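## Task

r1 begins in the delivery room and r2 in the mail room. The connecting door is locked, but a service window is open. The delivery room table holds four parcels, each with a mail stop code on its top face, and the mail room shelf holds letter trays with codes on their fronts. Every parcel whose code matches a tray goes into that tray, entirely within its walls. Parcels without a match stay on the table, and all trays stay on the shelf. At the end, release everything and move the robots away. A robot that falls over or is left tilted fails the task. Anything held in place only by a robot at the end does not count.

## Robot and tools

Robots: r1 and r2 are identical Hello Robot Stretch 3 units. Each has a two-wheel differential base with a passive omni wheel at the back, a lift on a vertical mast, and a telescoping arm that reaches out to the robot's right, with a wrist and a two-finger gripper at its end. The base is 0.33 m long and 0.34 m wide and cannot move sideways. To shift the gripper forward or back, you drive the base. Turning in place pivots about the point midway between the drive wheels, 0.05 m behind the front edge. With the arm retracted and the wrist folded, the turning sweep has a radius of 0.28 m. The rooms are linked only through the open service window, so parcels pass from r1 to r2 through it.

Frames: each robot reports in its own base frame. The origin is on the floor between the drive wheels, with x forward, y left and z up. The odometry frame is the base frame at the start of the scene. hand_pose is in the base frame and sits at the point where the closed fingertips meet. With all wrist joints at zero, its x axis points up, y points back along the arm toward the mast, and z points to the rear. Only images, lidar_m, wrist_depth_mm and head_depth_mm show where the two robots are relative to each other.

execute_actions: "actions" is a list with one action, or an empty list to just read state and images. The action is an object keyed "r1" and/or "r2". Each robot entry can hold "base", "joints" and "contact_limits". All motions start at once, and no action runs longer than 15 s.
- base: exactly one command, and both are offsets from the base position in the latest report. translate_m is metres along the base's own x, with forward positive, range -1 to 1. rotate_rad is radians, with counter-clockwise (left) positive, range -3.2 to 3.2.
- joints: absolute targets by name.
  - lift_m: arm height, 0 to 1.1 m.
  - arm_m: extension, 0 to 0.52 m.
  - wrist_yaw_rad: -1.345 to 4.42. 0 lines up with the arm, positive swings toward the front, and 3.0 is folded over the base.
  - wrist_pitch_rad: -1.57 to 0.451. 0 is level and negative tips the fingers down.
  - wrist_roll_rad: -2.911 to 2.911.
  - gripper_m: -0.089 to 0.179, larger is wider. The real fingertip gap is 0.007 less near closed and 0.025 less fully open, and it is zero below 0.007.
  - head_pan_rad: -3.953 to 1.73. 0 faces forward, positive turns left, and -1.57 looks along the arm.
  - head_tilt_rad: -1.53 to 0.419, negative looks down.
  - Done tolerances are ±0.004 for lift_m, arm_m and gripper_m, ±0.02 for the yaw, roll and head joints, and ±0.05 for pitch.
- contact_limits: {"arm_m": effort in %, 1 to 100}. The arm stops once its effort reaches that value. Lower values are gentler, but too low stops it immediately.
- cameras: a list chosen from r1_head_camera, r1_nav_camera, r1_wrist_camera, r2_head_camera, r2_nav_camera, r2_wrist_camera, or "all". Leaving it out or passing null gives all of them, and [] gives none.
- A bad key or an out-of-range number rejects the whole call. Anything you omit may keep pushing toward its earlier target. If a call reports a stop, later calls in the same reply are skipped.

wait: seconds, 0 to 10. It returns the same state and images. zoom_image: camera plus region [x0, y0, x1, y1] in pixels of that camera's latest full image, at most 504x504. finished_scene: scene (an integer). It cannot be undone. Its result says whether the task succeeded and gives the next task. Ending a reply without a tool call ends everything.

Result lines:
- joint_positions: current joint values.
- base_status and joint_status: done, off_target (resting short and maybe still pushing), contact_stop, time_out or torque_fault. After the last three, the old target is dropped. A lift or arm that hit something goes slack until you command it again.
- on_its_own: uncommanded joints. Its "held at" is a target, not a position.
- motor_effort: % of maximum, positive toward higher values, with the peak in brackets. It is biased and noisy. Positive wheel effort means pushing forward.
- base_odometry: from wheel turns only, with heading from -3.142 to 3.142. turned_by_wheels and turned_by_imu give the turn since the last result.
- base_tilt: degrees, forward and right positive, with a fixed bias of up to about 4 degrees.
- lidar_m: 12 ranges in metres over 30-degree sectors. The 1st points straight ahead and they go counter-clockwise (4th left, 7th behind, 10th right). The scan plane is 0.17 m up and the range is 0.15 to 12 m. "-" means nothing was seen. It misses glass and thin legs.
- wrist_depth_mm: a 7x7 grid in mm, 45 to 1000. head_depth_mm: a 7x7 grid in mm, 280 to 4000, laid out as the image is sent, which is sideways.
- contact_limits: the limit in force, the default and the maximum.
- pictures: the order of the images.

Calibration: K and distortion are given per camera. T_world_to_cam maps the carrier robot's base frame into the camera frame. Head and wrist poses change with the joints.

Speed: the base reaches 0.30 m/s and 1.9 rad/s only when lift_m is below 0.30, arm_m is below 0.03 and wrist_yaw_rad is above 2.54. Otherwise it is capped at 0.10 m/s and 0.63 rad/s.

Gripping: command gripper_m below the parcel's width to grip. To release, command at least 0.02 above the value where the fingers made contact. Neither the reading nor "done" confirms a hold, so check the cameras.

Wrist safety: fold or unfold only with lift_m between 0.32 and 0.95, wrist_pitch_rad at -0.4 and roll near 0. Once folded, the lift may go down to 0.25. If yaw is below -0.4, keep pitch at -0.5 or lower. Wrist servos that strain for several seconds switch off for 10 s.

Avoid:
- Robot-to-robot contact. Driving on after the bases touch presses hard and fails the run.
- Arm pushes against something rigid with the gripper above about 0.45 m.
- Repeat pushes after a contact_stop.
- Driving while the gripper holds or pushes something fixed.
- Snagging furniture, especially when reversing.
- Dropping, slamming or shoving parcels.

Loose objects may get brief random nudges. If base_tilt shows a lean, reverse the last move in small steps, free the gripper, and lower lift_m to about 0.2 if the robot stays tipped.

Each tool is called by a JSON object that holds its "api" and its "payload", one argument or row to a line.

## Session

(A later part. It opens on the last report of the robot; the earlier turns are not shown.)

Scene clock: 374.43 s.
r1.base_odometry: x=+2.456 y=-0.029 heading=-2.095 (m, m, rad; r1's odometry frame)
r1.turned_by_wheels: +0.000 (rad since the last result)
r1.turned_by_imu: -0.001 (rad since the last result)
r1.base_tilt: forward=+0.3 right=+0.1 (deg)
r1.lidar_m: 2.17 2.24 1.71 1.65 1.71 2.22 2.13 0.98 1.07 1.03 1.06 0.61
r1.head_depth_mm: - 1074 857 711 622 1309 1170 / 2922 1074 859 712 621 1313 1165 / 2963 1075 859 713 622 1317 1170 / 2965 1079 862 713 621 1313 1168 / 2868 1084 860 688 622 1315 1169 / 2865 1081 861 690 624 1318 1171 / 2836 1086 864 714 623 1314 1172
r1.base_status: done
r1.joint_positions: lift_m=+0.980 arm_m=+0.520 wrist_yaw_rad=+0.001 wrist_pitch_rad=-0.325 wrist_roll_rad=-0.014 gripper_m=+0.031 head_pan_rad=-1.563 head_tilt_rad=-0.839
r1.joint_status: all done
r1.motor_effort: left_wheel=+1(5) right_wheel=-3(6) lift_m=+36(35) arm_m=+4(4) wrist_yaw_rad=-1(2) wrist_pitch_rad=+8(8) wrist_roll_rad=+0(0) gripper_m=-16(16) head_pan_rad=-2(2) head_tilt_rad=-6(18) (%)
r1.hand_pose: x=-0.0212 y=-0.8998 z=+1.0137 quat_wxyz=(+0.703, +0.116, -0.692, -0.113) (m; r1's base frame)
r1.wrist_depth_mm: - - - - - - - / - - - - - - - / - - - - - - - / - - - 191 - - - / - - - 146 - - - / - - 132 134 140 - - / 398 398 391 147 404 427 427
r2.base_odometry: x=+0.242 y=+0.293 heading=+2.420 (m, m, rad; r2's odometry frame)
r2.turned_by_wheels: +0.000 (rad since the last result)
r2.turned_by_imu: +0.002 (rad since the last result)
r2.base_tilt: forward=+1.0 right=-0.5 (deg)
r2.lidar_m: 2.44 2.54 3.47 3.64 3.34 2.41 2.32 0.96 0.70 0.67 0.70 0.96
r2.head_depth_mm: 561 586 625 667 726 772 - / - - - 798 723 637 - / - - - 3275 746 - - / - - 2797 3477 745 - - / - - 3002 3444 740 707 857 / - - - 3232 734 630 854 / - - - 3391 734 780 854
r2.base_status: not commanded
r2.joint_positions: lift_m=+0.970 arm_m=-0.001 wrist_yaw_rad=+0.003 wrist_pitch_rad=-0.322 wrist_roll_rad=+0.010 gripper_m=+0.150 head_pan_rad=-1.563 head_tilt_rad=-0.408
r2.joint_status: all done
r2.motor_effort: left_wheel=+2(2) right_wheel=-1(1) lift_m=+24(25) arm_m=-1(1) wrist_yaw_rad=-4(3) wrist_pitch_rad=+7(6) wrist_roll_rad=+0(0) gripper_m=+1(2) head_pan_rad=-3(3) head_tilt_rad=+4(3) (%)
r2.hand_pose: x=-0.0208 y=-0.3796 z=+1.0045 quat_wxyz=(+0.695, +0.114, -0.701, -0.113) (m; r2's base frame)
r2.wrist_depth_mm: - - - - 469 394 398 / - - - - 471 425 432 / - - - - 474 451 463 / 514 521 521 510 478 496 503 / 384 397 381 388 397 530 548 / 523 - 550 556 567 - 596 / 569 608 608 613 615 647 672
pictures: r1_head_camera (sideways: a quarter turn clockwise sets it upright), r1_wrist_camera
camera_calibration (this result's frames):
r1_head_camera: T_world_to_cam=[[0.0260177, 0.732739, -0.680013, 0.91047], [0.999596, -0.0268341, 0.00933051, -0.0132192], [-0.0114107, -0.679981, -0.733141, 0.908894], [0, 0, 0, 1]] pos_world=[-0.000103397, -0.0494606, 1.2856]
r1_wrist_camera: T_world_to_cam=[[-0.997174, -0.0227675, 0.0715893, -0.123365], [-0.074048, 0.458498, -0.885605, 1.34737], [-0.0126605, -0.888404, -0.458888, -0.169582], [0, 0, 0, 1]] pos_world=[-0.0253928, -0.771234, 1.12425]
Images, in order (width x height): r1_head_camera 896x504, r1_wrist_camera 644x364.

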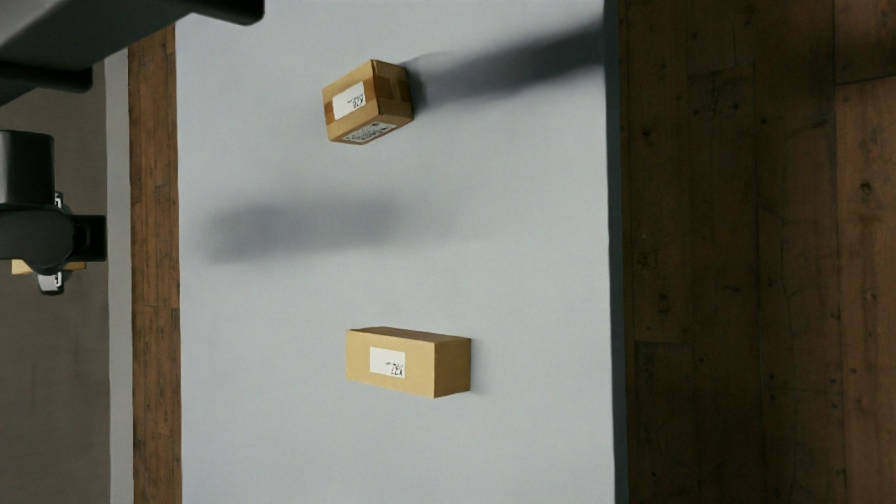

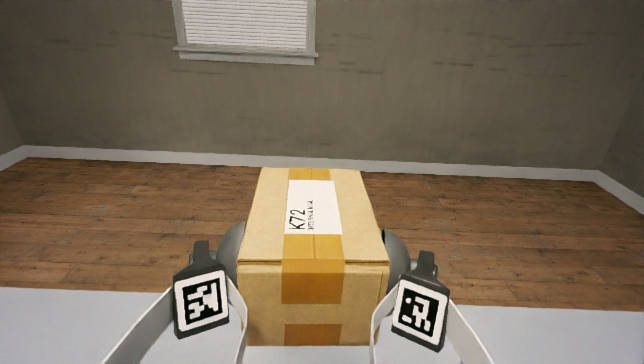

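{"api": "zoom_image", "payload": {
  "camera": "r1_head_camera",
  "region": [340, 310, 480, 410]
}}

{"api": "zoom_image", "payload": {
  "camera": "r1_head_camera",
  "region": [315, 50, 425, 150]
}}

Region (340, 310, 480, 410) of r1_head_camera's 896x504 image, scaled by 3.600, with more detail than that image has; it fills the top 360 rows of this view, and the rest is white.

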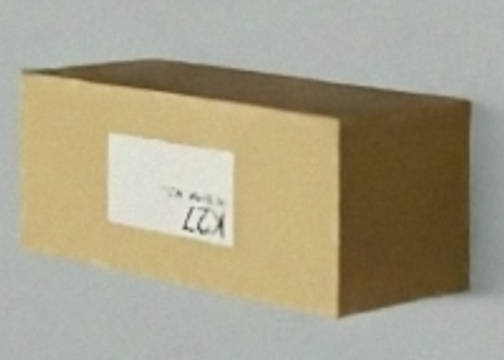

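Region (315, 50, 425, 150) of r1_head_camera's 896x504 image, scaled by 4.582, with more detail than that image has; it fills the top 458 rows of this view, and the rest is white.

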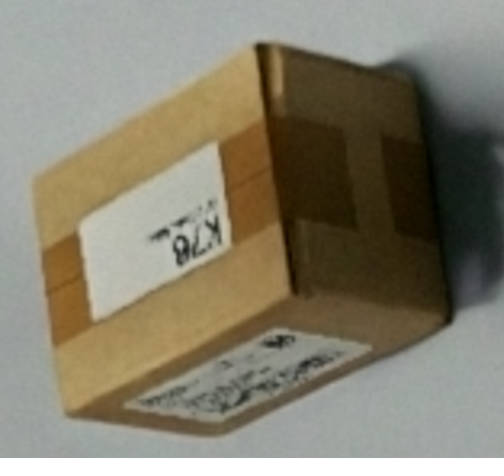

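{"api": "execute_actions", "payload": {
  "actions": [
    {"r1": {"joints": {"wrist_yaw_rad": 1.57, "head_pan_rad": -0.9, "head_tilt_rad": -0.4}, "base": {"translate_m": 1.0}}}
  ],
  "cameras": ["r1_wrist_camera", "r1_head_camera"]
}}

Scene clock: 390.77 s.
r1.base_odometry: x=+1.955 y=-0.894 heading=-2.095 (m, m, rad; r1's odometry frame)
r1.turned_by_wheels: +0.000 (rad since the last result)
r1.turned_by_imu: +0.000 (rad since the last result)
r1.base_tilt: forward=+0.3 right=+0.1 (deg)
r1.lidar_m: 1.18 1.22 1.66 1.65 1.72 2.35 1.93 0.61 1.12 3.09 1.67 1.22
r1.head_depth_mm: 2679 2888 3105 3175 2347 1808 1464 / 2246 2432 2643 2852 2348 1817 1475 / 1934 2087 2211 2413 2357 1818 1472 / 1707 1817 1926 2051 2156 1808 1482 / 1521 1596 1704 1791 1910 1835 1483 / 1395 1479 1585 1578 1663 1732 1487 / - - - 1404 1495 1569 1501
r1.base_status: done
r1.joint_positions: lift_m=+0.980 arm_m=+0.520 wrist_yaw_rad=+1.567 wrist_pitch_rad=-0.325 wrist_roll_rad=-0.014 gripper_m=+0.031 head_pan_rad=-0.907 head_tilt_rad=-0.409
r1.joint_status: all done
r1.motor_effort: left_wheel=+1(5) right_wheel=-2(5) lift_m=+35(35) arm_m=+4(4) wrist_yaw_rad=+4(7) wrist_pitch_rad=+8(8) wrist_roll_rad=+0(0) gripper_m=-16(16) head_pan_rad=+3(30) head_tilt_rad=+4(31) (%)
r1.hand_pose: x=+0.2138 y=-0.6656 z=+1.0137 quat_wxyz=(+0.578, +0.570, -0.409, +0.415) (m; r1's base frame)
r1.wrist_depth_mm: - 997 972 - - 960 - / - - - - - - - / - - - - - - - / - - - 190 - - - / - - - 146 - - - / - - 132 133 140 - - / - - - 148 - - -
r2.base_odometry: x=+0.242 y=+0.293 heading=+2.420 (m, m, rad; r2's odometry frame)
r2.turned_by_wheels: +0.000 (rad since the last result)
r2.turned_by_imu: +0.004 (rad since the last result)
r2.base_tilt: forward=+0.9 right=-0.7 (deg)
r2.lidar_m: 2.44 2.53 3.48 3.67 3.35 2.40 2.32 0.96 0.70 0.67 0.70 0.95
r2.head_depth_mm: 562 589 624 668 724 773 - / - - - 798 724 636 - / - - - 3310 744 - - / - - 2442 3485 746 - - / - - 3012 3454 743 708 858 / - - - 3196 739 632 853 / - - - 3375 735 780 856
r2.base_status: not commanded
r2.joint_positions: lift_m=+0.970 arm_m=-0.001 wrist_yaw_rad=+0.003 wrist_pitch_rad=-0.322 wrist_roll_rad=+0.010 gripper_m=+0.150 head_pan_rad=-1.563 head_tilt_rad=-0.408
r2.joint_status: not commanded
r2.motor_effort: left_wheel=+2(2) right_wheel=-1(1) lift_m=+24(24) arm_m=-1(1) wrist_yaw_rad=-3(2) wrist_pitch_rad=+7(7) wrist_roll_rad=+0(0) gripper_m=+1(1) head_pan_rad=-4(4) head_tilt_rad=+4(4) (%)
r2.hand_pose: x=-0.0208 y=-0.3796 z=+1.0045 quat_wxyz=(+0.695, +0.114, -0.701, -0.113) (m; r2's base frame)
r2.wrist_depth_mm: - - - - 460 393 402 / - - - - 473 426 427 / - - - - 484 450 459 / 521 527 515 514 485 491 492 / 388 397 385 383 388 528 545 / 524 - 547 567 567 - 601 / 576 600 603 611 626 654 655
pictures: r1_head_camera (sideways: a quarter turn clockwise sets it upright), r1_wrist_camera
camera_calibration (this result's frames):
r1_head_camera: T_world_to_cam=[[-0.210391, 0.320259, -0.923672, 1.22959], [0.804103, 0.594052, 0.022816, -0.0295925], [0.556016, -0.737927, -0.382505, 0.44926], [0, 0, 0, 1]] pos_world=[0.0326933, -0.0446853, 1.30825]
r1_wrist_camera: T_world_to_cam=[[0.0176266, -0.997278, 0.0715915, -0.749316], [-0.458874, -0.0716853, -0.885605, 0.986794], [0.888327, -0.0172413, -0.458888, 0.428642], [0, 0, 0, 1]] pos_world=[0.0852472, -0.669148, 1.12425]
Images, in order (width x height): r1_head_camera 896x504, r1_wrist_camera 644x364.

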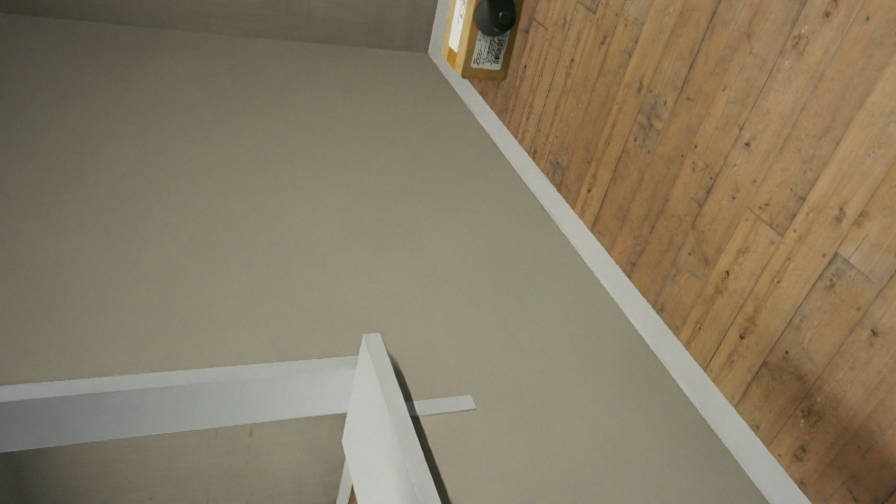

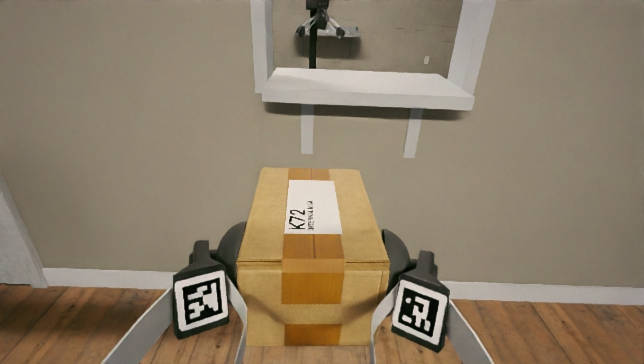

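{"api": "execute_actions", "payload": {
  "actions": [
    {"r1": {"joints": {"head_pan_rad": -1.3, "head_tilt_rad": -0.55}, "base": {"translate_m": 1.0}}}
  ],
  "cameras": ["r1_wrist_camera", "r1_head_camera", "r2_head_camera", "r2_wrist_camera"]
}}

Scene clock: 406.53 s.
r1.base_odometry: x=+1.455 y=-1.760 heading=-2.095 (m, m, rad; r1's odometry frame)
r1.turned_by_wheels: +0.000 (rad since the last result)
r1.turned_by_imu: +0.000 (rad since the last result)
r1.base_tilt: forward=+0.3 right=+0.1 (deg)
r1.lidar_m: 0.19 0.19 0.27 0.67 1.72 2.35 1.52 1.52 3.21 0.72 0.26 0.19
r1.head_depth_mm: 2640 2788 3182 2586 1967 1586 1335 / 1862 2539 - 2444 1958 1595 1339 / 963 1054 1111 793 646 1512 1337 / 974 1059 1126 794 650 908 1023 / 415 438 469 506 547 592 639 / 349 363 379 397 417 440 465 / 298 302 310 322 336 350 366
r1.base_status: done
r1.joint_positions: lift_m=+0.980 arm_m=+0.520 wrist_yaw_rad=+1.567 wrist_pitch_rad=-0.325 wrist_roll_rad=-0.014 gripper_m=+0.031 head_pan_rad=-1.293 head_tilt_rad=-0.543
r1.joint_status: all done
r1.motor_effort: left_wheel=+0(5) right_wheel=-2(4) lift_m=+36(35) arm_m=+3(3) wrist_yaw_rad=+4(4) wrist_pitch_rad=+8(8) wrist_roll_rad=+0(0) gripper_m=-16(16) head_pan_rad=-2(23) head_tilt_rad=-5(19) (%)
r1.hand_pose: x=+0.2138 y=-0.6656 z=+1.0137 quat_wxyz=(+0.578, +0.570, -0.409, +0.416) (m; r1's base frame)
r1.wrist_depth_mm: - - - 660 - - - / 212 - - - - - - / 215 - - - - - - / 215 - - 190 - - - / 217 356 346 146 376 384 384 / 220 279 132 134 140 313 316 / 222 248 242 147 248 263 265
r2.base_odometry: x=+0.242 y=+0.293 heading=+2.420 (m, m, rad; r2's odometry frame)
r2.turned_by_wheels: +0.000 (rad since the last result)
r2.turned_by_imu: +0.004 (rad since the last result)
r2.base_tilt: forward=+1.0 right=-0.6 (deg)
r2.lidar_m: 2.44 2.53 3.46 3.65 3.33 2.41 2.33 0.96 0.70 0.67 0.70 0.95
r2.head_depth_mm: 562 588 626 668 728 770 - / - - - 796 723 637 - / - - - 3153 747 - - / - - 927 795 743 - - / - - 3037 3371 738 707 857 / - - - 3329 740 631 857 / - - - 3372 735 780 855
r2.base_status: not commanded
r2.joint_positions: lift_m=+0.970 arm_m=-0.001 wrist_yaw_rad=+0.003 wrist_pitch_rad=-0.322 wrist_roll_rad=+0.010 gripper_m=+0.150 head_pan_rad=-1.563 head_tilt_rad=-0.408
r2.joint_status: not commanded
r2.motor_effort: left_wheel=+2(2) right_wheel=-1(1) lift_m=+24(24) arm_m=-1(1) wrist_yaw_rad=-4(4) wrist_pitch_rad=+7(7) wrist_roll_rad=+0(1) gripper_m=+2(0) head_pan_rad=-4(4) head_tilt_rad=+3(3) (%)
r2.hand_pose: x=-0.0208 y=-0.3796 z=+1.0045 quat_wxyz=(+0.695, +0.114, -0.701, -0.113) (m; r2's base frame)
r2.wrist_depth_mm: - - - - 466 396 402 / - - - - 469 424 425 / - - - 657 479 456 465 / 514 522 522 514 483 491 497 / 388 399 380 383 395 530 538 / 520 - 551 555 562 - 590 / 575 606 603 619 641 647 666
pictures: r1_head_camera (sideways: a quarter turn clockwise sets it upright), r1_wrist_camera, r2_head_camera (sideways: a quarter turn clockwise sets it upright), r2_wrist_camera
camera_calibration (this result's frames):
r1_head_camera: T_world_to_cam=[[-0.107441, 0.491431, -0.864264, 1.15146], [0.969275, 0.245246, 0.0189545, -0.0255691], [0.221273, -0.835673, -0.502681, 0.607681], [0, 0, 0, 1]] pos_world=[0.0140342, -0.0517682, 1.30112]
r1_wrist_camera: T_world_to_cam=[[0.0176545, -0.997278, 0.0715914, -0.749315], [-0.458872, -0.0716981, -0.885605, 0.986785], [0.888327, -0.0172164, -0.458888, 0.428659], [0, 0, 0, 1]] pos_world=[0.0852474, -0.669145, 1.12425]
r2_head_camera: T_world_to_cam=[[-0.0375723, 0.386877, -0.921366, 1.22221], [0.999245, 0.00537846, -0.0384897, 0.0460351], [-0.00993523, -0.922116, -0.386786, 0.461039], [0, 0, 0, 1]] pos_world=[0.00450142, -0.0479613, 1.3062]
r2_wrist_camera: T_world_to_cam=[[-0.997612, 0.0675696, -0.0143228, 0.0128553], [0.0433396, 0.450898, -0.891523, 1.10222], [-0.0537818, -0.890014, -0.452749, 0.276156], [0, 0, 0, 1]] pos_world=[-0.0200931, -0.252076, 1.10787]
Images, in order (width x height): r1_head_camera 896x504, r1_wrist_camera 644x364, r2_head_camera 896x504, r2_wrist_camera 644x364.

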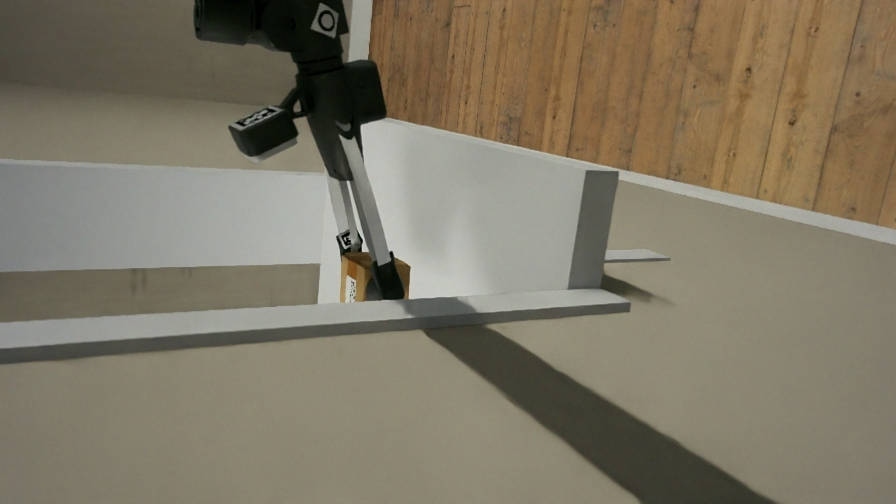

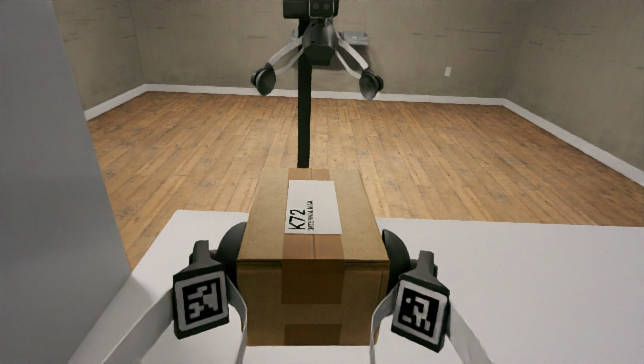

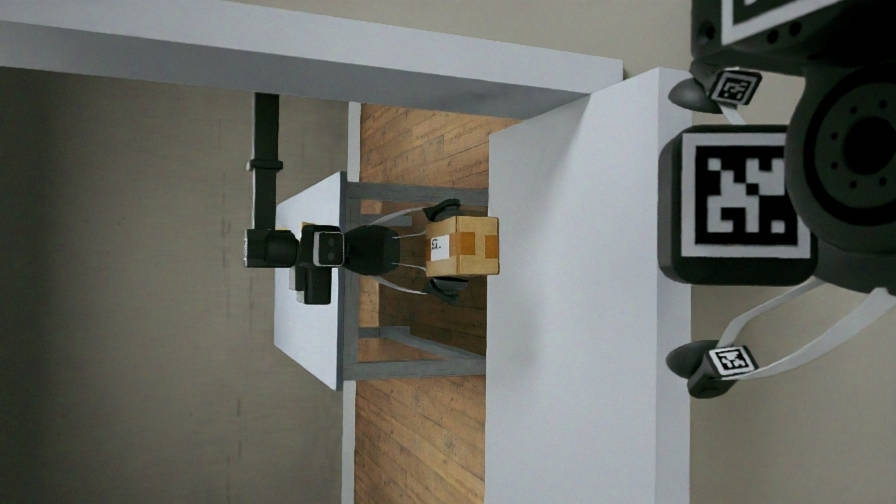

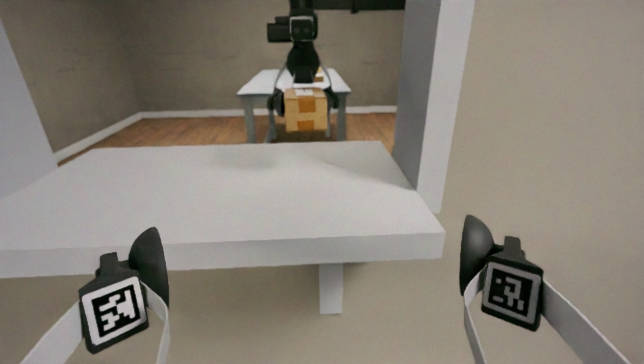

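{"api": "execute_actions", "payload": {
  "actions": [
    {"r1": {"joints": {"lift_m": 0.905}}}
  ],
  "cameras": ["r1_wrist_camera", "r2_head_camera", "r2_wrist_camera"]
}}

Scene clock: 413.70 s.
r1.base_odometry: x=+1.455 y=-1.760 heading=-2.095 (m, m, rad; r1's odometry frame)
r1.turned_by_wheels: +0.000 (rad since the last result)
r1.turned_by_imu: -0.001 (rad since the last result)
r1.base_tilt: forward=+0.3 right=+0.1 (deg)
r1.lidar_m: 0.19 0.19 0.27 0.67 1.71 2.35 1.51 1.52 3.22 0.72 0.26 0.19
r1.head_depth_mm: 2621 2830 3040 2507 1959 1579 1337 / 1873 2426 3089 2357 1964 1593 1331 / 963 1058 1093 757 647 1506 1332 / 975 1060 1106 735 649 908 1024 / 414 439 468 503 547 594 638 / 349 363 379 397 417 440 465 / 297 303 310 322 336 350 366
r1.base_status: not commanded
r1.joint_positions: lift_m=+0.905 arm_m=+0.520 wrist_yaw_rad=+1.567 wrist_pitch_rad=-0.325 wrist_roll_rad=-0.014 gripper_m=+0.031 head_pan_rad=-1.293 head_tilt_rad=-0.543
r1.joint_status: all done
r1.motor_effort: left_wheel=+0(1) right_wheel=-2(2) lift_m=+16(30) arm_m=+3(3) wrist_yaw_rad=+4(4) wrist_pitch_rad=+8(8) wrist_roll_rad=+0(0) gripper_m=-16(16) head_pan_rad=-2(1) head_tilt_rad=-3(4) (%)
r1.hand_pose: x=+0.2138 y=-0.6656 z=+0.9396 quat_wxyz=(+0.578, +0.570, -0.409, +0.416) (m; r1's base frame)
r1.wrist_depth_mm: - - - - - - - / 212 - - - - - - / 215 - - - - - - / 215 304 305 190 326 333 340 / 218 238 229 146 252 255 260 / 193 195 132 134 141 208 211 / 164 165 160 147 167 174 175
r2.base_odometry: x=+0.242 y=+0.293 heading=+2.420 (m, m, rad; r2's odometry frame)
r2.turned_by_wheels: +0.000 (rad since the last result)
r2.turned_by_imu: +0.001 (rad since the last result)
r2.base_tilt: forward=+0.8 right=-0.6 (deg)
r2.lidar_m: 2.44 2.54 3.48 3.66 3.33 2.41 2.32 0.96 0.70 0.67 0.70 0.95
r2.head_depth_mm: 561 589 624 666 727 769 - / - - - 797 724 637 - / - - - 3306 745 - - / - - 2370 921 740 - - / - - 2989 3470 743 707 859 / - - - 3193 739 630 855 / - - - 3466 735 776 851
r2.base_status: not commanded
r2.joint_positions: lift_m=+0.970 arm_m=-0.001 wrist_yaw_rad=+0.003 wrist_pitch_rad=-0.322 wrist_roll_rad=+0.010 gripper_m=+0.150 head_pan_rad=-1.563 head_tilt_rad=-0.408
r2.joint_status: not commanded
r2.motor_effort: left_wheel=+2(2) right_wheel=-1(1) lift_m=+24(24) arm_m=-1(1) wrist_yaw_rad=-3(4) wrist_pitch_rad=+7(7) wrist_roll_rad=+0(1) gripper_m=+1(1) head_pan_rad=-4(4) head_tilt_rad=+3(3) (%)
r2.hand_pose: x=-0.0208 y=-0.3796 z=+1.0045 quat_wxyz=(+0.695, +0.114, -0.701, -0.113) (m; r2's base frame)
r2.wrist_depth_mm: - - - - 474 397 399 / - - - - 479 421 427 / - - - - 477 448 460 / 520 527 524 495 485 490 502 / 390 395 386 384 393 527 539 / 523 - 545 557 570 - 595 / 570 609 604 607 632 637 659
pictures: r1_wrist_camera, r2_head_camera (sideways: a quarter turn clockwise sets it upright), r2_wrist_camera
camera_calibration (this result's frames):
r1_wrist_camera: T_world_to_cam=[[0.0177201, -0.997277, 0.0715909, -0.744006], [-0.458893, -0.0717272, -0.885591, 0.921107], [0.888315, -0.0171598, -0.458915, 0.394709], [0, 0, 0, 1]] pos_world=[0.0852478, -0.669138, 1.05013]
r2_head_camera: T_world_to_cam=[[-0.0375723, 0.386876, -0.921366, 1.22221], [0.999245, 0.00537845, -0.0384897, 0.0460351], [-0.00993522, -0.922116, -0.386786, 0.461038], [0, 0, 0, 1]] pos_world=[0.00450142, -0.0479613, 1.3062]
r2_wrist_camera: T_world_to_cam=[[-0.997612, 0.0675698, -0.0143228, 0.0128555], [0.0433397, 0.450898, -0.891523, 1.10222], [-0.0537818, -0.890014, -0.452749, 0.276156], [0, 0, 0, 1]] pos_world=[-0.0200931, -0.252076, 1.10787]
Images, in order (width x height): r1_wrist_camera 644x364, r2_head_camera 896x504, r2_wrist_camera 644x364.

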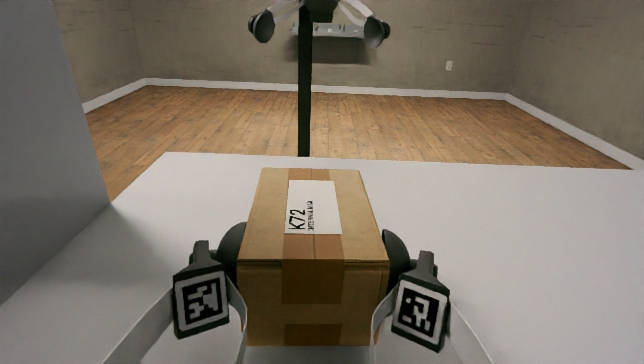

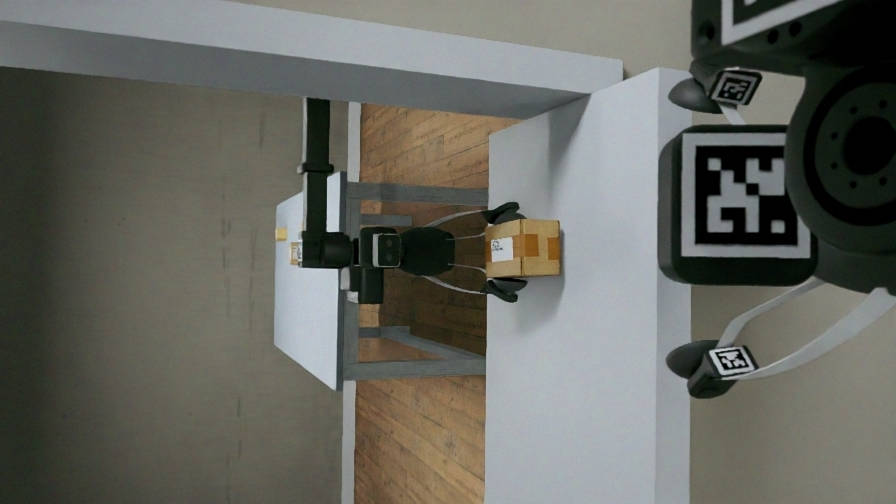

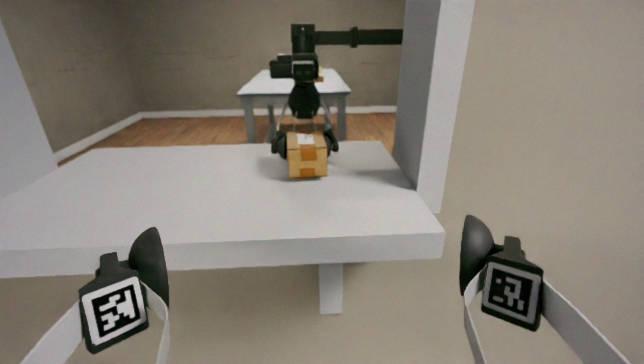

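{"api": "execute_actions", "payload": {
  "actions": [
    {"r1": {"joints": {"lift_m": 0.901, "gripper_m": 0.125}}}
  ],
  "cameras": ["r1_wrist_camera", "r2_wrist_camera"]
}}

Scene clock: 420.93 s.
r1.base_odometry: x=+1.455 y=-1.760 heading=-2.095 (m, m, rad; r1's odometry frame)
r1.turned_by_wheels: +0.000 (rad since the last result)
r1.turned_by_imu: -0.001 (rad since the last result)
r1.base_tilt: forward=+0.3 right=+0.1 (deg)
r1.lidar_m: 0.19 0.19 0.27 0.67 1.72 2.35 1.51 1.52 3.22 0.72 0.26 0.19
r1.head_depth_mm: 2599 2802 3010 2463 1955 1585 1332 / 1866 2427 3111 2373 1952 1584 1334 / 960 1063 1102 740 646 1513 1341 / 974 1064 1106 729 649 905 1014 / 414 438 469 506 547 592 637 / 349 363 379 397 418 439 465 / 297 303 311 323 336 350 366
r1.base_status: not commanded
r1.joint_positions: lift_m=+0.901 arm_m=+0.520 wrist_yaw_rad=+1.567 wrist_pitch_rad=-0.325 wrist_roll_rad=-0.014 gripper_m=+0.125 head_pan_rad=-1.293 head_tilt_rad=-0.543
r1.joint_status: all done
r1.motor_effort: left_wheel=+1(1) right_wheel=-2(2) lift_m=+16(25) arm_m=+3(3) wrist_yaw_rad=+4(4) wrist_pitch_rad=+8(8) wrist_roll_rad=+0(0) gripper_m=+0(81) head_pan_rad=-3(2) head_tilt_rad=-5(5) (%)
r1.hand_pose: x=+0.2138 y=-0.6656 z=+0.9356 quat_wxyz=(+0.578, +0.570, -0.409, +0.416) (m; r1's base frame)
r1.wrist_depth_mm: - - - - - - - / 213 - - - - - - / 214 - - - - - - / 217 295 301 201 318 325 337 / 213 242 226 156 246 250 251 / 188 - 181 138 194 206 205 / - 156 158 152 165 163 172
r2.base_odometry: x=+0.242 y=+0.293 heading=+2.420 (m, m, rad; r2's odometry frame)
r2.turned_by_wheels: +0.000 (rad since the last result)
r2.turned_by_imu: +0.001 (rad since the last result)
r2.base_tilt: forward=+0.8 right=-0.6 (deg)
r2.lidar_m: 2.44 2.53 3.47 3.66 3.34 2.41 2.33 0.96 0.70 0.67 0.70 0.96
r2.head_depth_mm: 562 587 624 665 727 771 - / - - - 798 724 632 - / - - - 3297 748 - - / - - 2377 927 742 - - / - - 2948 3478 738 706 856 / - - - 3181 739 631 856 / - - - 3384 737 781 855
r2.base_status: not commanded
r2.joint_positions: lift_m=+0.970 arm_m=-0.001 wrist_yaw_rad=+0.003 wrist_pitch_rad=-0.322 wrist_roll_rad=+0.010 gripper_m=+0.150 head_pan_rad=-1.563 head_tilt_rad=-0.408
r2.joint_status: not commanded
r2.motor_effort: left_wheel=+2(2) right_wheel=-1(1) lift_m=+24(24) arm_m=-1(1) wrist_yaw_rad=-3(3) wrist_pitch_rad=+7(7) wrist_roll_rad=+0(0) gripper_m=+1(2) head_pan_rad=-3(4) head_tilt_rad=+4(3) (%)
r2.hand_pose: x=-0.0208 y=-0.3796 z=+1.0045 quat_wxyz=(+0.695, +0.114, -0.701, -0.113) (m; r2's base frame)
r2.wrist_depth_mm: - - - - 465 397 398 / - - - - 475 423 429 / - - - 662 486 449 458 / 513 530 523 496 483 503 500 / 386 402 381 382 397 525 540 / 524 - 547 556 575 - 603 / 579 595 607 610 625 649 656
pictures: r1_wrist_camera, r2_wrist_camera
camera_calibration (this result's frames):
r1_wrist_camera: T_world_to_cam=[[0.0177466, -0.997276, 0.0715902, -0.743718], [-0.458912, -0.0717384, -0.885581, 0.917553], [0.888305, -0.0171375, -0.458935, 0.392913], [0, 0, 0, 1]] pos_world=[0.0852481, -0.669135, 1.04613]
r2_wrist_camera: T_world_to_cam=[[-0.997612, 0.0675698, -0.0143228, 0.0128554], [0.0433397, 0.450898, -0.891523, 1.10222], [-0.0537819, -0.890014, -0.452749, 0.276156], [0, 0, 0, 1]] pos_world=[-0.0200931, -0.252076, 1.10787]
Images, in order (width x height): r1_wrist_camera 644x364, r2_wrist_camera 644x364.

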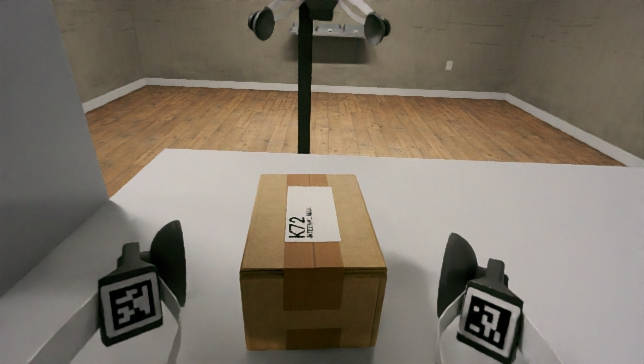

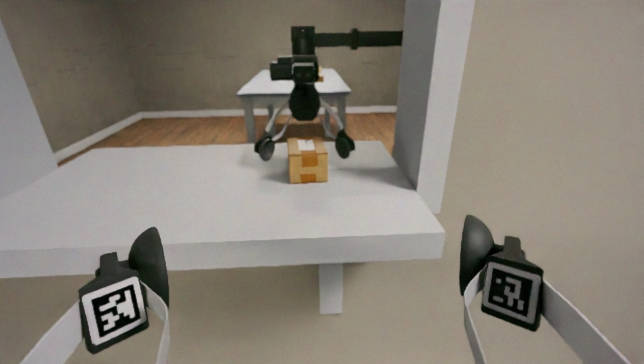

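{"api": "execute_actions", "payload": {
  "actions": [
    {"r1": {"base": {"translate_m": -0.3}}, "r2": {"joints": {"arm_m": 0.18}}}
  ],
  "cameras": ["r2_wrist_camera", "r2_head_camera"]
}}

{"api": "execute_actions", "payload": {
  "actions": [
    {"r1": {"base": {"translate_m": -0.3}, "joints": {"arm_m": 0.1, "lift_m": 0.93}}, "r2": {"joints": {"arm_m": 0.335}}}
  ],
  "cameras": ["r2_wrist_camera", "r2_head_camera"]
}}

Scene clock: 434.03 s.
r1.base_odometry: x=+1.605 y=-1.500 heading=-2.095 (m, m, rad; r1's odometry frame)
r1.turned_by_wheels: +0.000 (rad since the last result)
r1.turned_by_imu: -0.001 (rad since the last result)
r1.base_tilt: forward=+0.3 right=+0.1 (deg)
r1.lidar_m: 0.48 0.50 0.65 1.65 1.71 2.35 2.62 1.23 3.22 1.87 0.68 0.50
r1.head_depth_mm: 2627 2841 2997 2461 1967 1598 1331 / 2693 2910 3128 2372 1969 1588 1333 / 2478 2812 3072 2435 1975 1590 1330 / 1623 1760 1901 2061 1912 1595 1337 / 1214 1283 1171 1416 1532 1512 1348 / 1025 1103 1167 904 1159 1222 1254 / 2933 3295 1182 805 926 970 1019
r1.base_status: done
r1.joint_positions: lift_m=+0.901 arm_m=+0.520 wrist_yaw_rad=+1.567 wrist_pitch_rad=-0.325 wrist_roll_rad=-0.014 gripper_m=+0.125 head_pan_rad=-1.293 head_tilt_rad=-0.543
r1.joint_status: not commanded
r1.motor_effort: left_wheel=+1(1) right_wheel=-2(7) lift_m=+17(16) arm_m=+3(3) wrist_yaw_rad=+4(3) wrist_pitch_rad=+8(8) wrist_roll_rad=+0(0) gripper_m=+0(0) head_pan_rad=-2(2) head_tilt_rad=-5(4) (%)
r1.hand_pose: x=+0.2138 y=-0.6656 z=+0.9356 quat_wxyz=(+0.578, +0.570, -0.409, +0.416) (m; r1's base frame)
r1.wrist_depth_mm: 366 354 - - - - - / 386 381 - - - - - / 415 411 425 411 442 470 480 / 453 436 323 326 328 325 334 / 493 489 483 480 474 482 477 / 536 - 536 533 522 516 534 / 582 609 588 590 579 599 581
r2.base_odometry: x=+0.242 y=+0.293 heading=+2.420 (m, m, rad; r2's odometry frame)
r2.turned_by_wheels: +0.000 (rad since the last result)
r2.turned_by_imu: +0.002 (rad since the last result)
r2.base_tilt: forward=+0.9 right=-0.8 (deg)
r2.lidar_m: 2.45 2.53 3.46 3.66 3.34 2.40 2.32 0.96 0.70 0.67 0.70 0.95
r2.head_depth_mm: 562 590 625 653 - 800 864 / - - - 801 - 805 864 / - - - 3479 - 808 861 / - - 1300 3765 - 793 860 / - - 3006 3264 707 786 857 / - - - 3257 737 781 856 / - - - 3480 736 778 855
r2.base_status: not commanded
r2.joint_positions: lift_m=+0.970 arm_m=+0.180 wrist_yaw_rad=+0.002 wrist_pitch_rad=-0.322 wrist_roll_rad=+0.010 gripper_m=+0.150 head_pan_rad=-1.563 head_tilt_rad=-0.408
r2.joint_status: all done
r2.motor_effort: left_wheel=+2(2) right_wheel=-1(1) lift_m=+24(24) arm_m=+3(4) wrist_yaw_rad=-3(3) wrist_pitch_rad=+7(7) wrist_roll_rad=+0(0) gripper_m=+0(1) head_pan_rad=-3(3) head_tilt_rad=+3(2) (%)
r2.hand_pose: x=-0.0210 y=-0.5602 z=+1.0045 quat_wxyz=(+0.695, +0.114, -0.701, -0.114) (m; r2's base frame)
r2.wrist_depth_mm: - - - - - 253 225 / - - - - - 255 242 / - - - - - 257 263 / - 516 520 479 474 278 288 / 386 395 377 332 377 295 309 / 314 - 302 301 298 - 340 / 257 243 250 249 247 247 375
pictures: r2_head_camera (sideways: a quarter turn clockwise sets it upright), r2_wrist_camera
camera_calibration (this result's frames):
r2_head_camera: T_world_to_cam=[[-0.0375723, 0.386876, -0.921366, 1.22221], [0.999245, 0.00537857, -0.0384897, 0.0460351], [-0.00993511, -0.922116, -0.386786, 0.461038], [0, 0, 0, 1]] pos_world=[0.00450143, -0.0479613, 1.3062]
r2_wrist_camera: T_world_to_cam=[[-0.99754, 0.0686244, -0.0143323, 0.0254115], [0.0438175, 0.450733, -0.891583, 1.18367], [-0.0547243, -0.890017, -0.452631, 0.115287], [0, 0, 0, 1]] pos_world=[-0.0202074, -0.432655, 1.10789]
Images, in order (width x height): r2_head_camera 896x504, r2_wrist_camera 644x364.

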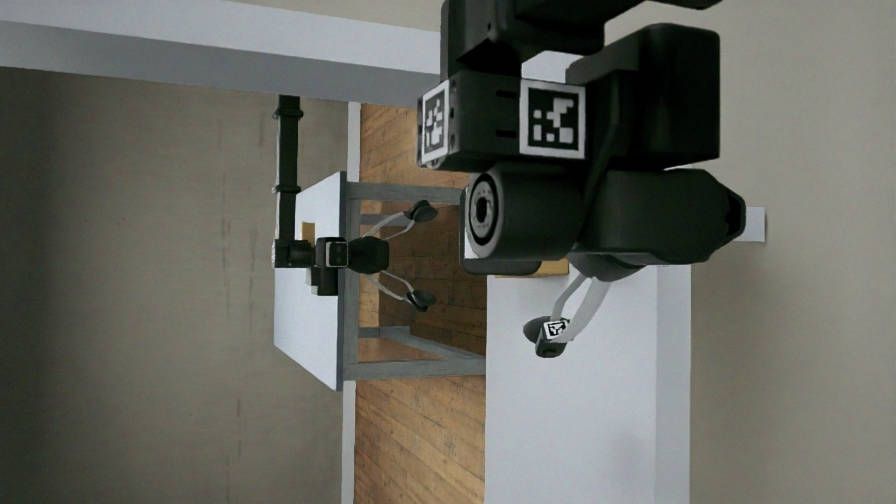

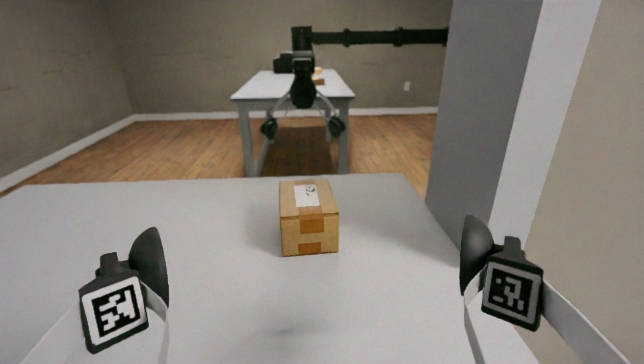

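Scene clock: 438.33 s.
r1.base_odometry: x=+1.755 y=-1.241 heading=-2.095 (m, m, rad; r1's odometry frame)
r1.turned_by_wheels: +0.000 (rad since the last result)
r1.turned_by_imu: -0.002 (rad since the last result)
r1.base_tilt: forward=+0.3 right=+0.0 (deg)
r1.lidar_m: 0.78 0.81 1.09 1.65 1.71 2.35 2.32 0.95 1.34 3.04 1.10 0.81
r1.head_depth_mm: 2648 2864 3055 2575 2089 - 1282 / 2703 2922 3127 2593 1992 1667 - / 2769 2968 3210 2594 1983 1677 - / 2663 2887 3160 2589 2054 - 1280 / 2006 2103 2229 2315 1988 1603 1340 / 1587 1659 1724 1789 1862 1568 1376 / 1315 1359 1400 1471 1520 1517 1342
r1.base_status: done
r1.joint_positions: lift_m=+0.930 arm_m=+0.100 wrist_yaw_rad=+1.569 wrist_pitch_rad=-0.324 wrist_roll_rad=-0.014 gripper_m=+0.125 head_pan_rad=-1.293 head_tilt_rad=-0.543
r1.joint_status: all done
r1.motor_effort: left_wheel=+1(2) right_wheel=-2(9) lift_m=+35(36) arm_m=-3(2) wrist_yaw_rad=+2(4) wrist_pitch_rad=+8(8) wrist_roll_rad=+0(0) gripper_m=+0(0) head_pan_rad=-2(3) head_tilt_rad=-4(4) (%)
r1.hand_pose: x=+0.2139 y=-0.2459 z=+0.9639 quat_wxyz=(+0.578, +0.571, -0.409, +0.416) (m; r1's base frame)
r1.wrist_depth_mm: 625 640 648 636 633 - - / 677 680 672 668 686 - - / 730 720 727 719 728 607 638 / 802 791 773 783 797 779 788 / 866 835 838 850 855 837 848 / 933 - 916 914 961 937 955 / - - - - - - -
r2.base_odometry: x=+0.242 y=+0.293 heading=+2.420 (m, m, rad; r2's odometry frame)
r2.turned_by_wheels: +0.000 (rad since the last result)
r2.turned_by_imu: +0.001 (rad since the last result)
r2.base_tilt: forward=+0.8 right=-0.7 (deg)
r2.lidar_m: 2.44 2.54 3.45 3.64 3.34 2.41 2.32 0.96 0.70 0.67 0.70 0.96
r2.head_depth_mm: 565 589 624 - 744 789 866 / - - - - 718 789 867 / - - - - 718 785 859 / - - 2744 - 715 781 858 / - - 3059 3405 739 784 859 / - - - 3166 736 782 853 / - - - 3401 736 781 852
r2.base_status: not commanded
r2.joint_positions: lift_m=+0.970 arm_m=+0.335 wrist_yaw_rad=+0.002 wrist_pitch_rad=-0.322 wrist_roll_rad=+0.010 gripper_m=+0.150 head_pan_rad=-1.563 head_tilt_rad=-0.408
r2.joint_status: all done
r2.motor_effort: left_wheel=+2(2) right_wheel=-1(1) lift_m=+24(24) arm_m=+3(3) wrist_yaw_rad=-2(2) wrist_pitch_rad=+7(7) wrist_roll_rad=+0(0) gripper_m=+2(1) head_pan_rad=-4(4) head_tilt_rad=+4(4) (%)
r2.hand_pose: x=-0.0210 y=-0.7152 z=+1.0045 quat_wxyz=(+0.695, +0.114, -0.701, -0.114) (m; r2's base frame)
r2.wrist_depth_mm: - - - - - - 173 / - - - - - - 173 / - - - - - - 174 / - - - - - - 175 / - - 378 377 380 244 177 / 309 - 301 238 299 - 177 / 255 242 249 189 249 239 166
pictures: r2_head_camera (sideways: a quarter turn clockwise sets it upright), r2_wrist_camera
camera_calibration (this result's frames):
r2_head_camera: T_world_to_cam=[[-0.0375724, 0.386876, -0.921366, 1.22221], [0.999245, 0.00537881, -0.0384897, 0.0460351], [-0.0099349, -0.922116, -0.386786, 0.461038], [0, 0, 0, 1]] pos_world=[0.00450144, -0.0479613, 1.3062]
r2_wrist_camera: T_world_to_cam=[[-0.997533, 0.0687126, -0.014339, 0.0360979], [0.043858, 0.450643, -0.891626, 1.25354], [-0.0548042, -0.890056, -0.452545, -0.022778], [0, 0, 0, 1]] pos_world=[-0.0202171, -0.587651, 1.1079]
Images, in order (width x height): r2_head_camera 896x504, r2_wrist_camera 644x364.

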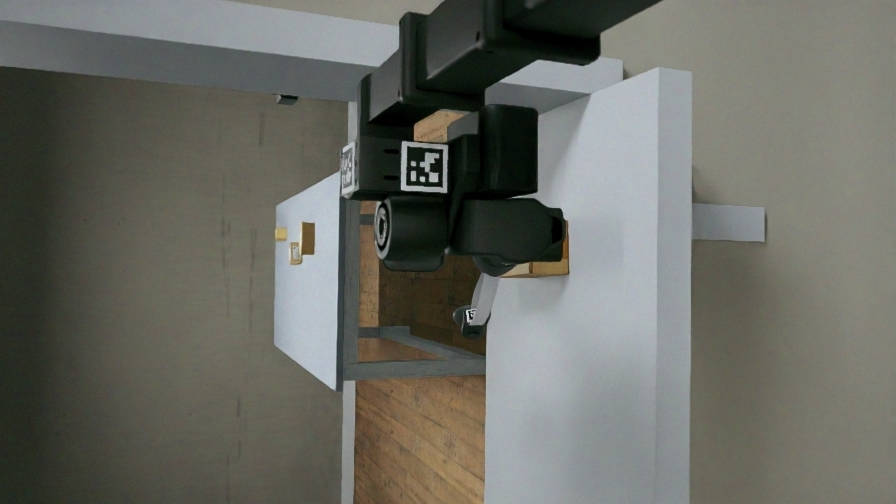

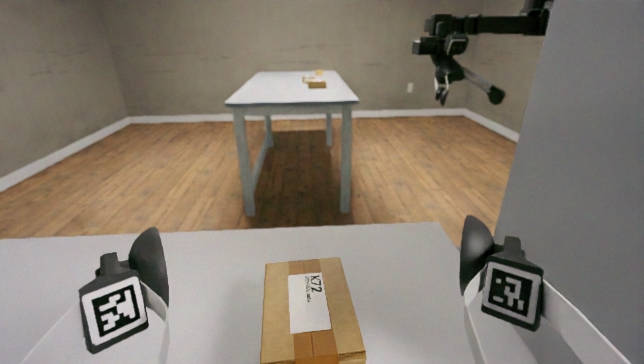

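{"api": "execute_actions", "payload": {
  "actions": [
    {"r2": {"joints": {"arm_m": 0.357, "gripper_m": 0.13, "lift_m": 0.882}}}
  ],
  "cameras": ["r2_wrist_camera", "r2_head_camera"]
}}

Scene clock: 447.77 s.
r1.base_odometry: x=+1.755 y=-1.241 heading=-2.095 (m, m, rad; r1's odometry frame)
r1.turned_by_wheels: +0.000 (rad since the last result)
r1.turned_by_imu: -0.001 (rad since the last result)
r1.base_tilt: forward=+0.3 right=+0.1 (deg)
r1.lidar_m: 0.78 0.81 1.08 1.65 1.71 2.35 2.32 0.95 1.34 3.01 1.11 0.81
r1.head_depth_mm: 2621 2854 3099 2578 2102 - 1280 / 2696 2935 3161 2559 1968 1657 - / 2755 2971 3197 2577 1976 1687 - / 2691 2888 3124 2560 2048 - 1284 / 1987 2117 2232 2326 1978 1597 1341 / 1592 1653 1729 1809 1852 1560 1379 / 1323 1376 1396 1470 1526 1529 1347
r1.base_status: not commanded
r1.joint_positions: lift_m=+0.930 arm_m=+0.100 wrist_yaw_rad=+1.569 wrist_pitch_rad=-0.324 wrist_roll_rad=-0.014 gripper_m=+0.125 head_pan_rad=-1.293 head_tilt_rad=-0.543
r1.joint_status: not commanded
r1.motor_effort: left_wheel=+1(1) right_wheel=-1(2) lift_m=+35(35) arm_m=-3(3) wrist_yaw_rad=+1(2) wrist_pitch_rad=+8(8) wrist_roll_rad=+0(0) gripper_m=+0(0) head_pan_rad=-2(3) head_tilt_rad=-4(3) (%)
r1.hand_pose: x=+0.2139 y=-0.2459 z=+0.9639 quat_wxyz=(+0.578, +0.571, -0.409, +0.416) (m; r1's base frame)
r1.wrist_depth_mm: 638 617 620 635 635 - - / 690 680 671 679 673 809 - / 716 731 733 730 711 613 637 / 795 792 790 772 790 780 765 / 856 844 836 859 876 841 849 / 931 - 912 926 947 908 929 / - - - - - - -
r2.base_odometry: x=+0.242 y=+0.293 heading=+2.420 (m, m, rad; r2's odometry frame)
r2.turned_by_wheels: +0.000 (rad since the last result)
r2.turned_by_imu: +0.001 (rad since the last result)
r2.base_tilt: forward=+0.9 right=-0.7 (deg)
r2.lidar_m: 2.44 2.53 3.47 3.66 3.35 2.40 2.33 0.96 0.70 0.67 0.70 0.95
r2.head_depth_mm: 563 591 624 666 718 - 878 / - - - 734 - 789 861 / - - - 3724 - 788 865 / - - 2792 3675 726 783 859 / - - 3034 3442 724 783 857 / - - - 3172 740 780 855 / - - - 3387 734 781 852
r2.base_status: not commanded
r2.joint_positions: lift_m=+0.882 arm_m=+0.357 wrist_yaw_rad=+0.002 wrist_pitch_rad=-0.322 wrist_roll_rad=+0.010 gripper_m=+0.130 head_pan_rad=-1.563 head_tilt_rad=-0.408
r2.joint_status: all done
r2.motor_effort: left_wheel=+2(2) right_wheel=-1(1) lift_m=+18(22) arm_m=+3(3) wrist_yaw_rad=-2(2) wrist_pitch_rad=+7(7) wrist_roll_rad=+0(0) gripper_m=+1(75) head_pan_rad=-2(3) head_tilt_rad=+3(3) (%)
r2.hand_pose: x=-0.0210 y=-0.7372 z=+0.9170 quat_wxyz=(+0.695, +0.114, -0.701, -0.114) (m; r2's base frame)
r2.wrist_depth_mm: - - - - - - 172 / - - - - - - 173 / - - - - - - 175 / 308 303 283 180 297 317 175 / 225 230 201 133 220 218 176 / 178 - 126 125 168 181 166 / 153 142 137 136 145 139 146
pictures: r2_head_camera (sideways: a quarter turn clockwise sets it upright), r2_wrist_camera
camera_calibration (this result's frames):
r2_head_camera: T_world_to_cam=[[-0.0375723, 0.386876, -0.921366, 1.22221], [0.999245, 0.00537857, -0.0384897, 0.0460351], [-0.00993511, -0.922116, -0.386786, 0.461038], [0, 0, 0, 1]] pos_world=[0.00450143, -0.0479613, 1.3062]
r2_wrist_camera: T_world_to_cam=[[-0.997533, 0.0687112, -0.0143465, 0.0363605], [0.0438583, 0.45055, -0.891673, 1.18533], [-0.0548041, -0.890103, -0.452452, -0.0821322], [0, 0, 0, 1]] pos_world=[-0.0202171, -0.609656, 1.02029]
Images, in order (width x height): r2_head_camera 896x504, r2_wrist_camera 644x364.

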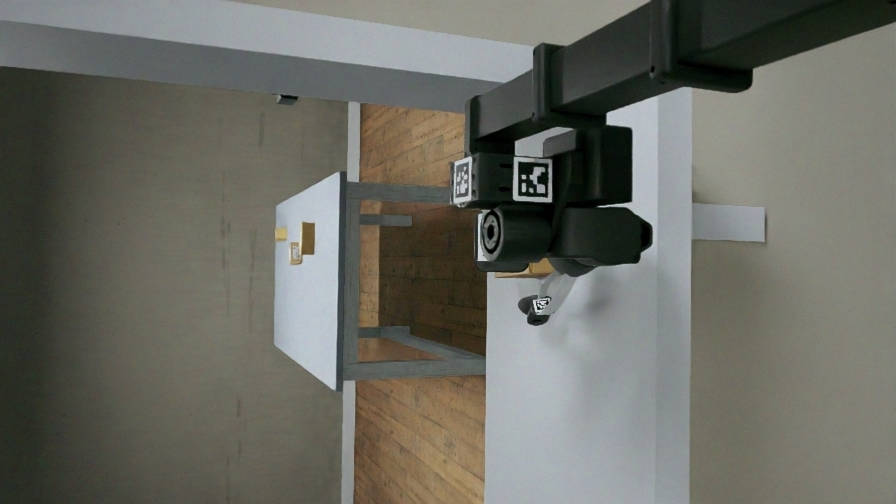

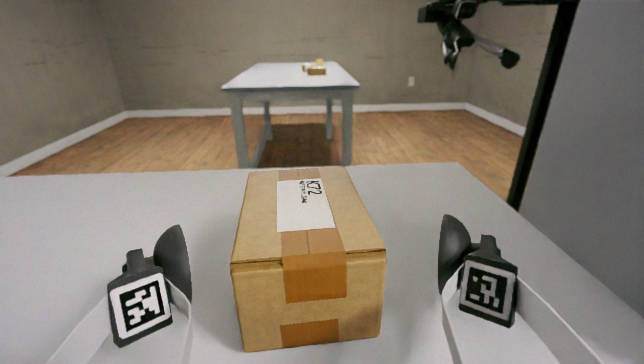

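{"api": "execute_actions", "payload": {
  "actions": [
    {"r2": {"joints": {"gripper_m": 0.03}}}
  ],
  "cameras": ["r2_wrist_camera"]
}}

Scene clock: 451.60 s.
r1.base_odometry: x=+1.755 y=-1.241 heading=-2.095 (m, m, rad; r1's odometry frame)
r1.turned_by_wheels: +0.000 (rad since the last result)
r1.turned_by_imu: -0.001 (rad since the last result)
r1.base_tilt: forward=+0.3 right=+0.1 (deg)
r1.lidar_m: 0.78 0.81 1.08 1.65 1.71 2.35 2.32 0.95 1.34 3.02 1.11 0.81
r1.head_depth_mm: 2611 2836 3061 2586 2106 - 1269 / 2695 2905 3164 2588 1965 1661 - / 2718 2985 3212 2581 1975 1681 - / 2700 2886 3109 2587 2053 - 1278 / 1992 2100 2220 2309 1984 1600 1345 / 1590 1670 1711 1816 1876 1561 1371 / 1329 1369 1394 1467 1535 1522 1349
r1.base_status: not commanded
r1.joint_positions: lift_m=+0.930 arm_m=+0.100 wrist_yaw_rad=+1.569 wrist_pitch_rad=-0.324 wrist_roll_rad=-0.014 gripper_m=+0.125 head_pan_rad=-1.293 head_tilt_rad=-0.543
r1.joint_status: not commanded
r1.motor_effort: left_wheel=+1(1) right_wheel=-2(2) lift_m=+35(35) arm_m=-3(3) wrist_yaw_rad=+2(1) wrist_pitch_rad=+8(8) wrist_roll_rad=+0(0) gripper_m=+0(0) head_pan_rad=-2(3) head_tilt_rad=-3(4) (%)
r1.hand_pose: x=+0.2139 y=-0.2459 z=+0.9639 quat_wxyz=(+0.578, +0.571, -0.409, +0.416) (m; r1's base frame)
r1.wrist_depth_mm: 627 623 625 624 639 - - / 680 683 691 676 673 821 - / 733 731 742 722 719 610 646 / 785 783 775 786 783 776 783 / 854 831 850 838 866 852 847 / 933 - 938 910 947 907 936 / - - - - - - -
r2.base_odometry: x=+0.242 y=+0.293 heading=+2.420 (m, m, rad; r2's odometry frame)
r2.turned_by_wheels: +0.000 (rad since the last result)
r2.turned_by_imu: +0.001 (rad since the last result)
r2.base_tilt: forward=+0.8 right=-0.6 (deg)
r2.lidar_m: 2.45 2.53 3.45 3.65 3.34 2.40 2.33 0.96 0.70 0.67 0.70 0.95
r2.head_depth_mm: 563 587 622 666 718 - 880 / - - - 735 - 788 865 / - - - 3739 - 787 863 / - - 2793 3639 - 783 859 / - - 3061 3375 742 782 857 / - - - 3201 739 779 855 / - - - 3442 735 777 857
r2.base_status: not commanded
r2.joint_positions: lift_m=+0.882 arm_m=+0.357 wrist_yaw_rad=+0.002 wrist_pitch_rad=-0.322 wrist_roll_rad=+0.010 gripper_m=+0.031 head_pan_rad=-1.563 head_tilt_rad=-0.408
r2.joint_status: all done
r2.motor_effort: left_wheel=+2(2) right_wheel=-1(1) lift_m=+18(18) arm_m=+3(3) wrist_yaw_rad=-2(2) wrist_pitch_rad=+7(7) wrist_roll_rad=+0(0) gripper_m=-12(88) head_pan_rad=-4(4) head_tilt_rad=+3(3) (%)
r2.hand_pose: x=-0.0210 y=-0.7372 z=+0.9170 quat_wxyz=(+0.695, +0.114, -0.701, -0.114) (m; r2's base frame)
r2.wrist_depth_mm: - - - - - - 172 / - - - - - - 174 / - - - - - - 174 / 306 306 284 180 295 315 176 / 226 224 212 132 219 218 176 / 179 179 121 126 131 174 166 / 147 147 137 136 141 145 144
pictures: r2_wrist_camera
camera_calibration (this result's frames):
r2_wrist_camera: T_world_to_cam=[[-0.997534, 0.0687098, -0.0143438, 0.0363571], [0.0438553, 0.45055, -0.891673, 1.18533], [-0.0548041, -0.890103, -0.452452, -0.0821326], [0, 0, 0, 1]] pos_world=[-0.0202169, -0.609656, 1.02029]
Images, in order (width x height): r2_wrist_camera 644x364.

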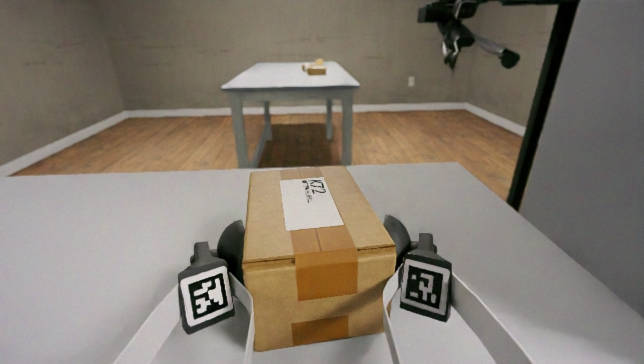

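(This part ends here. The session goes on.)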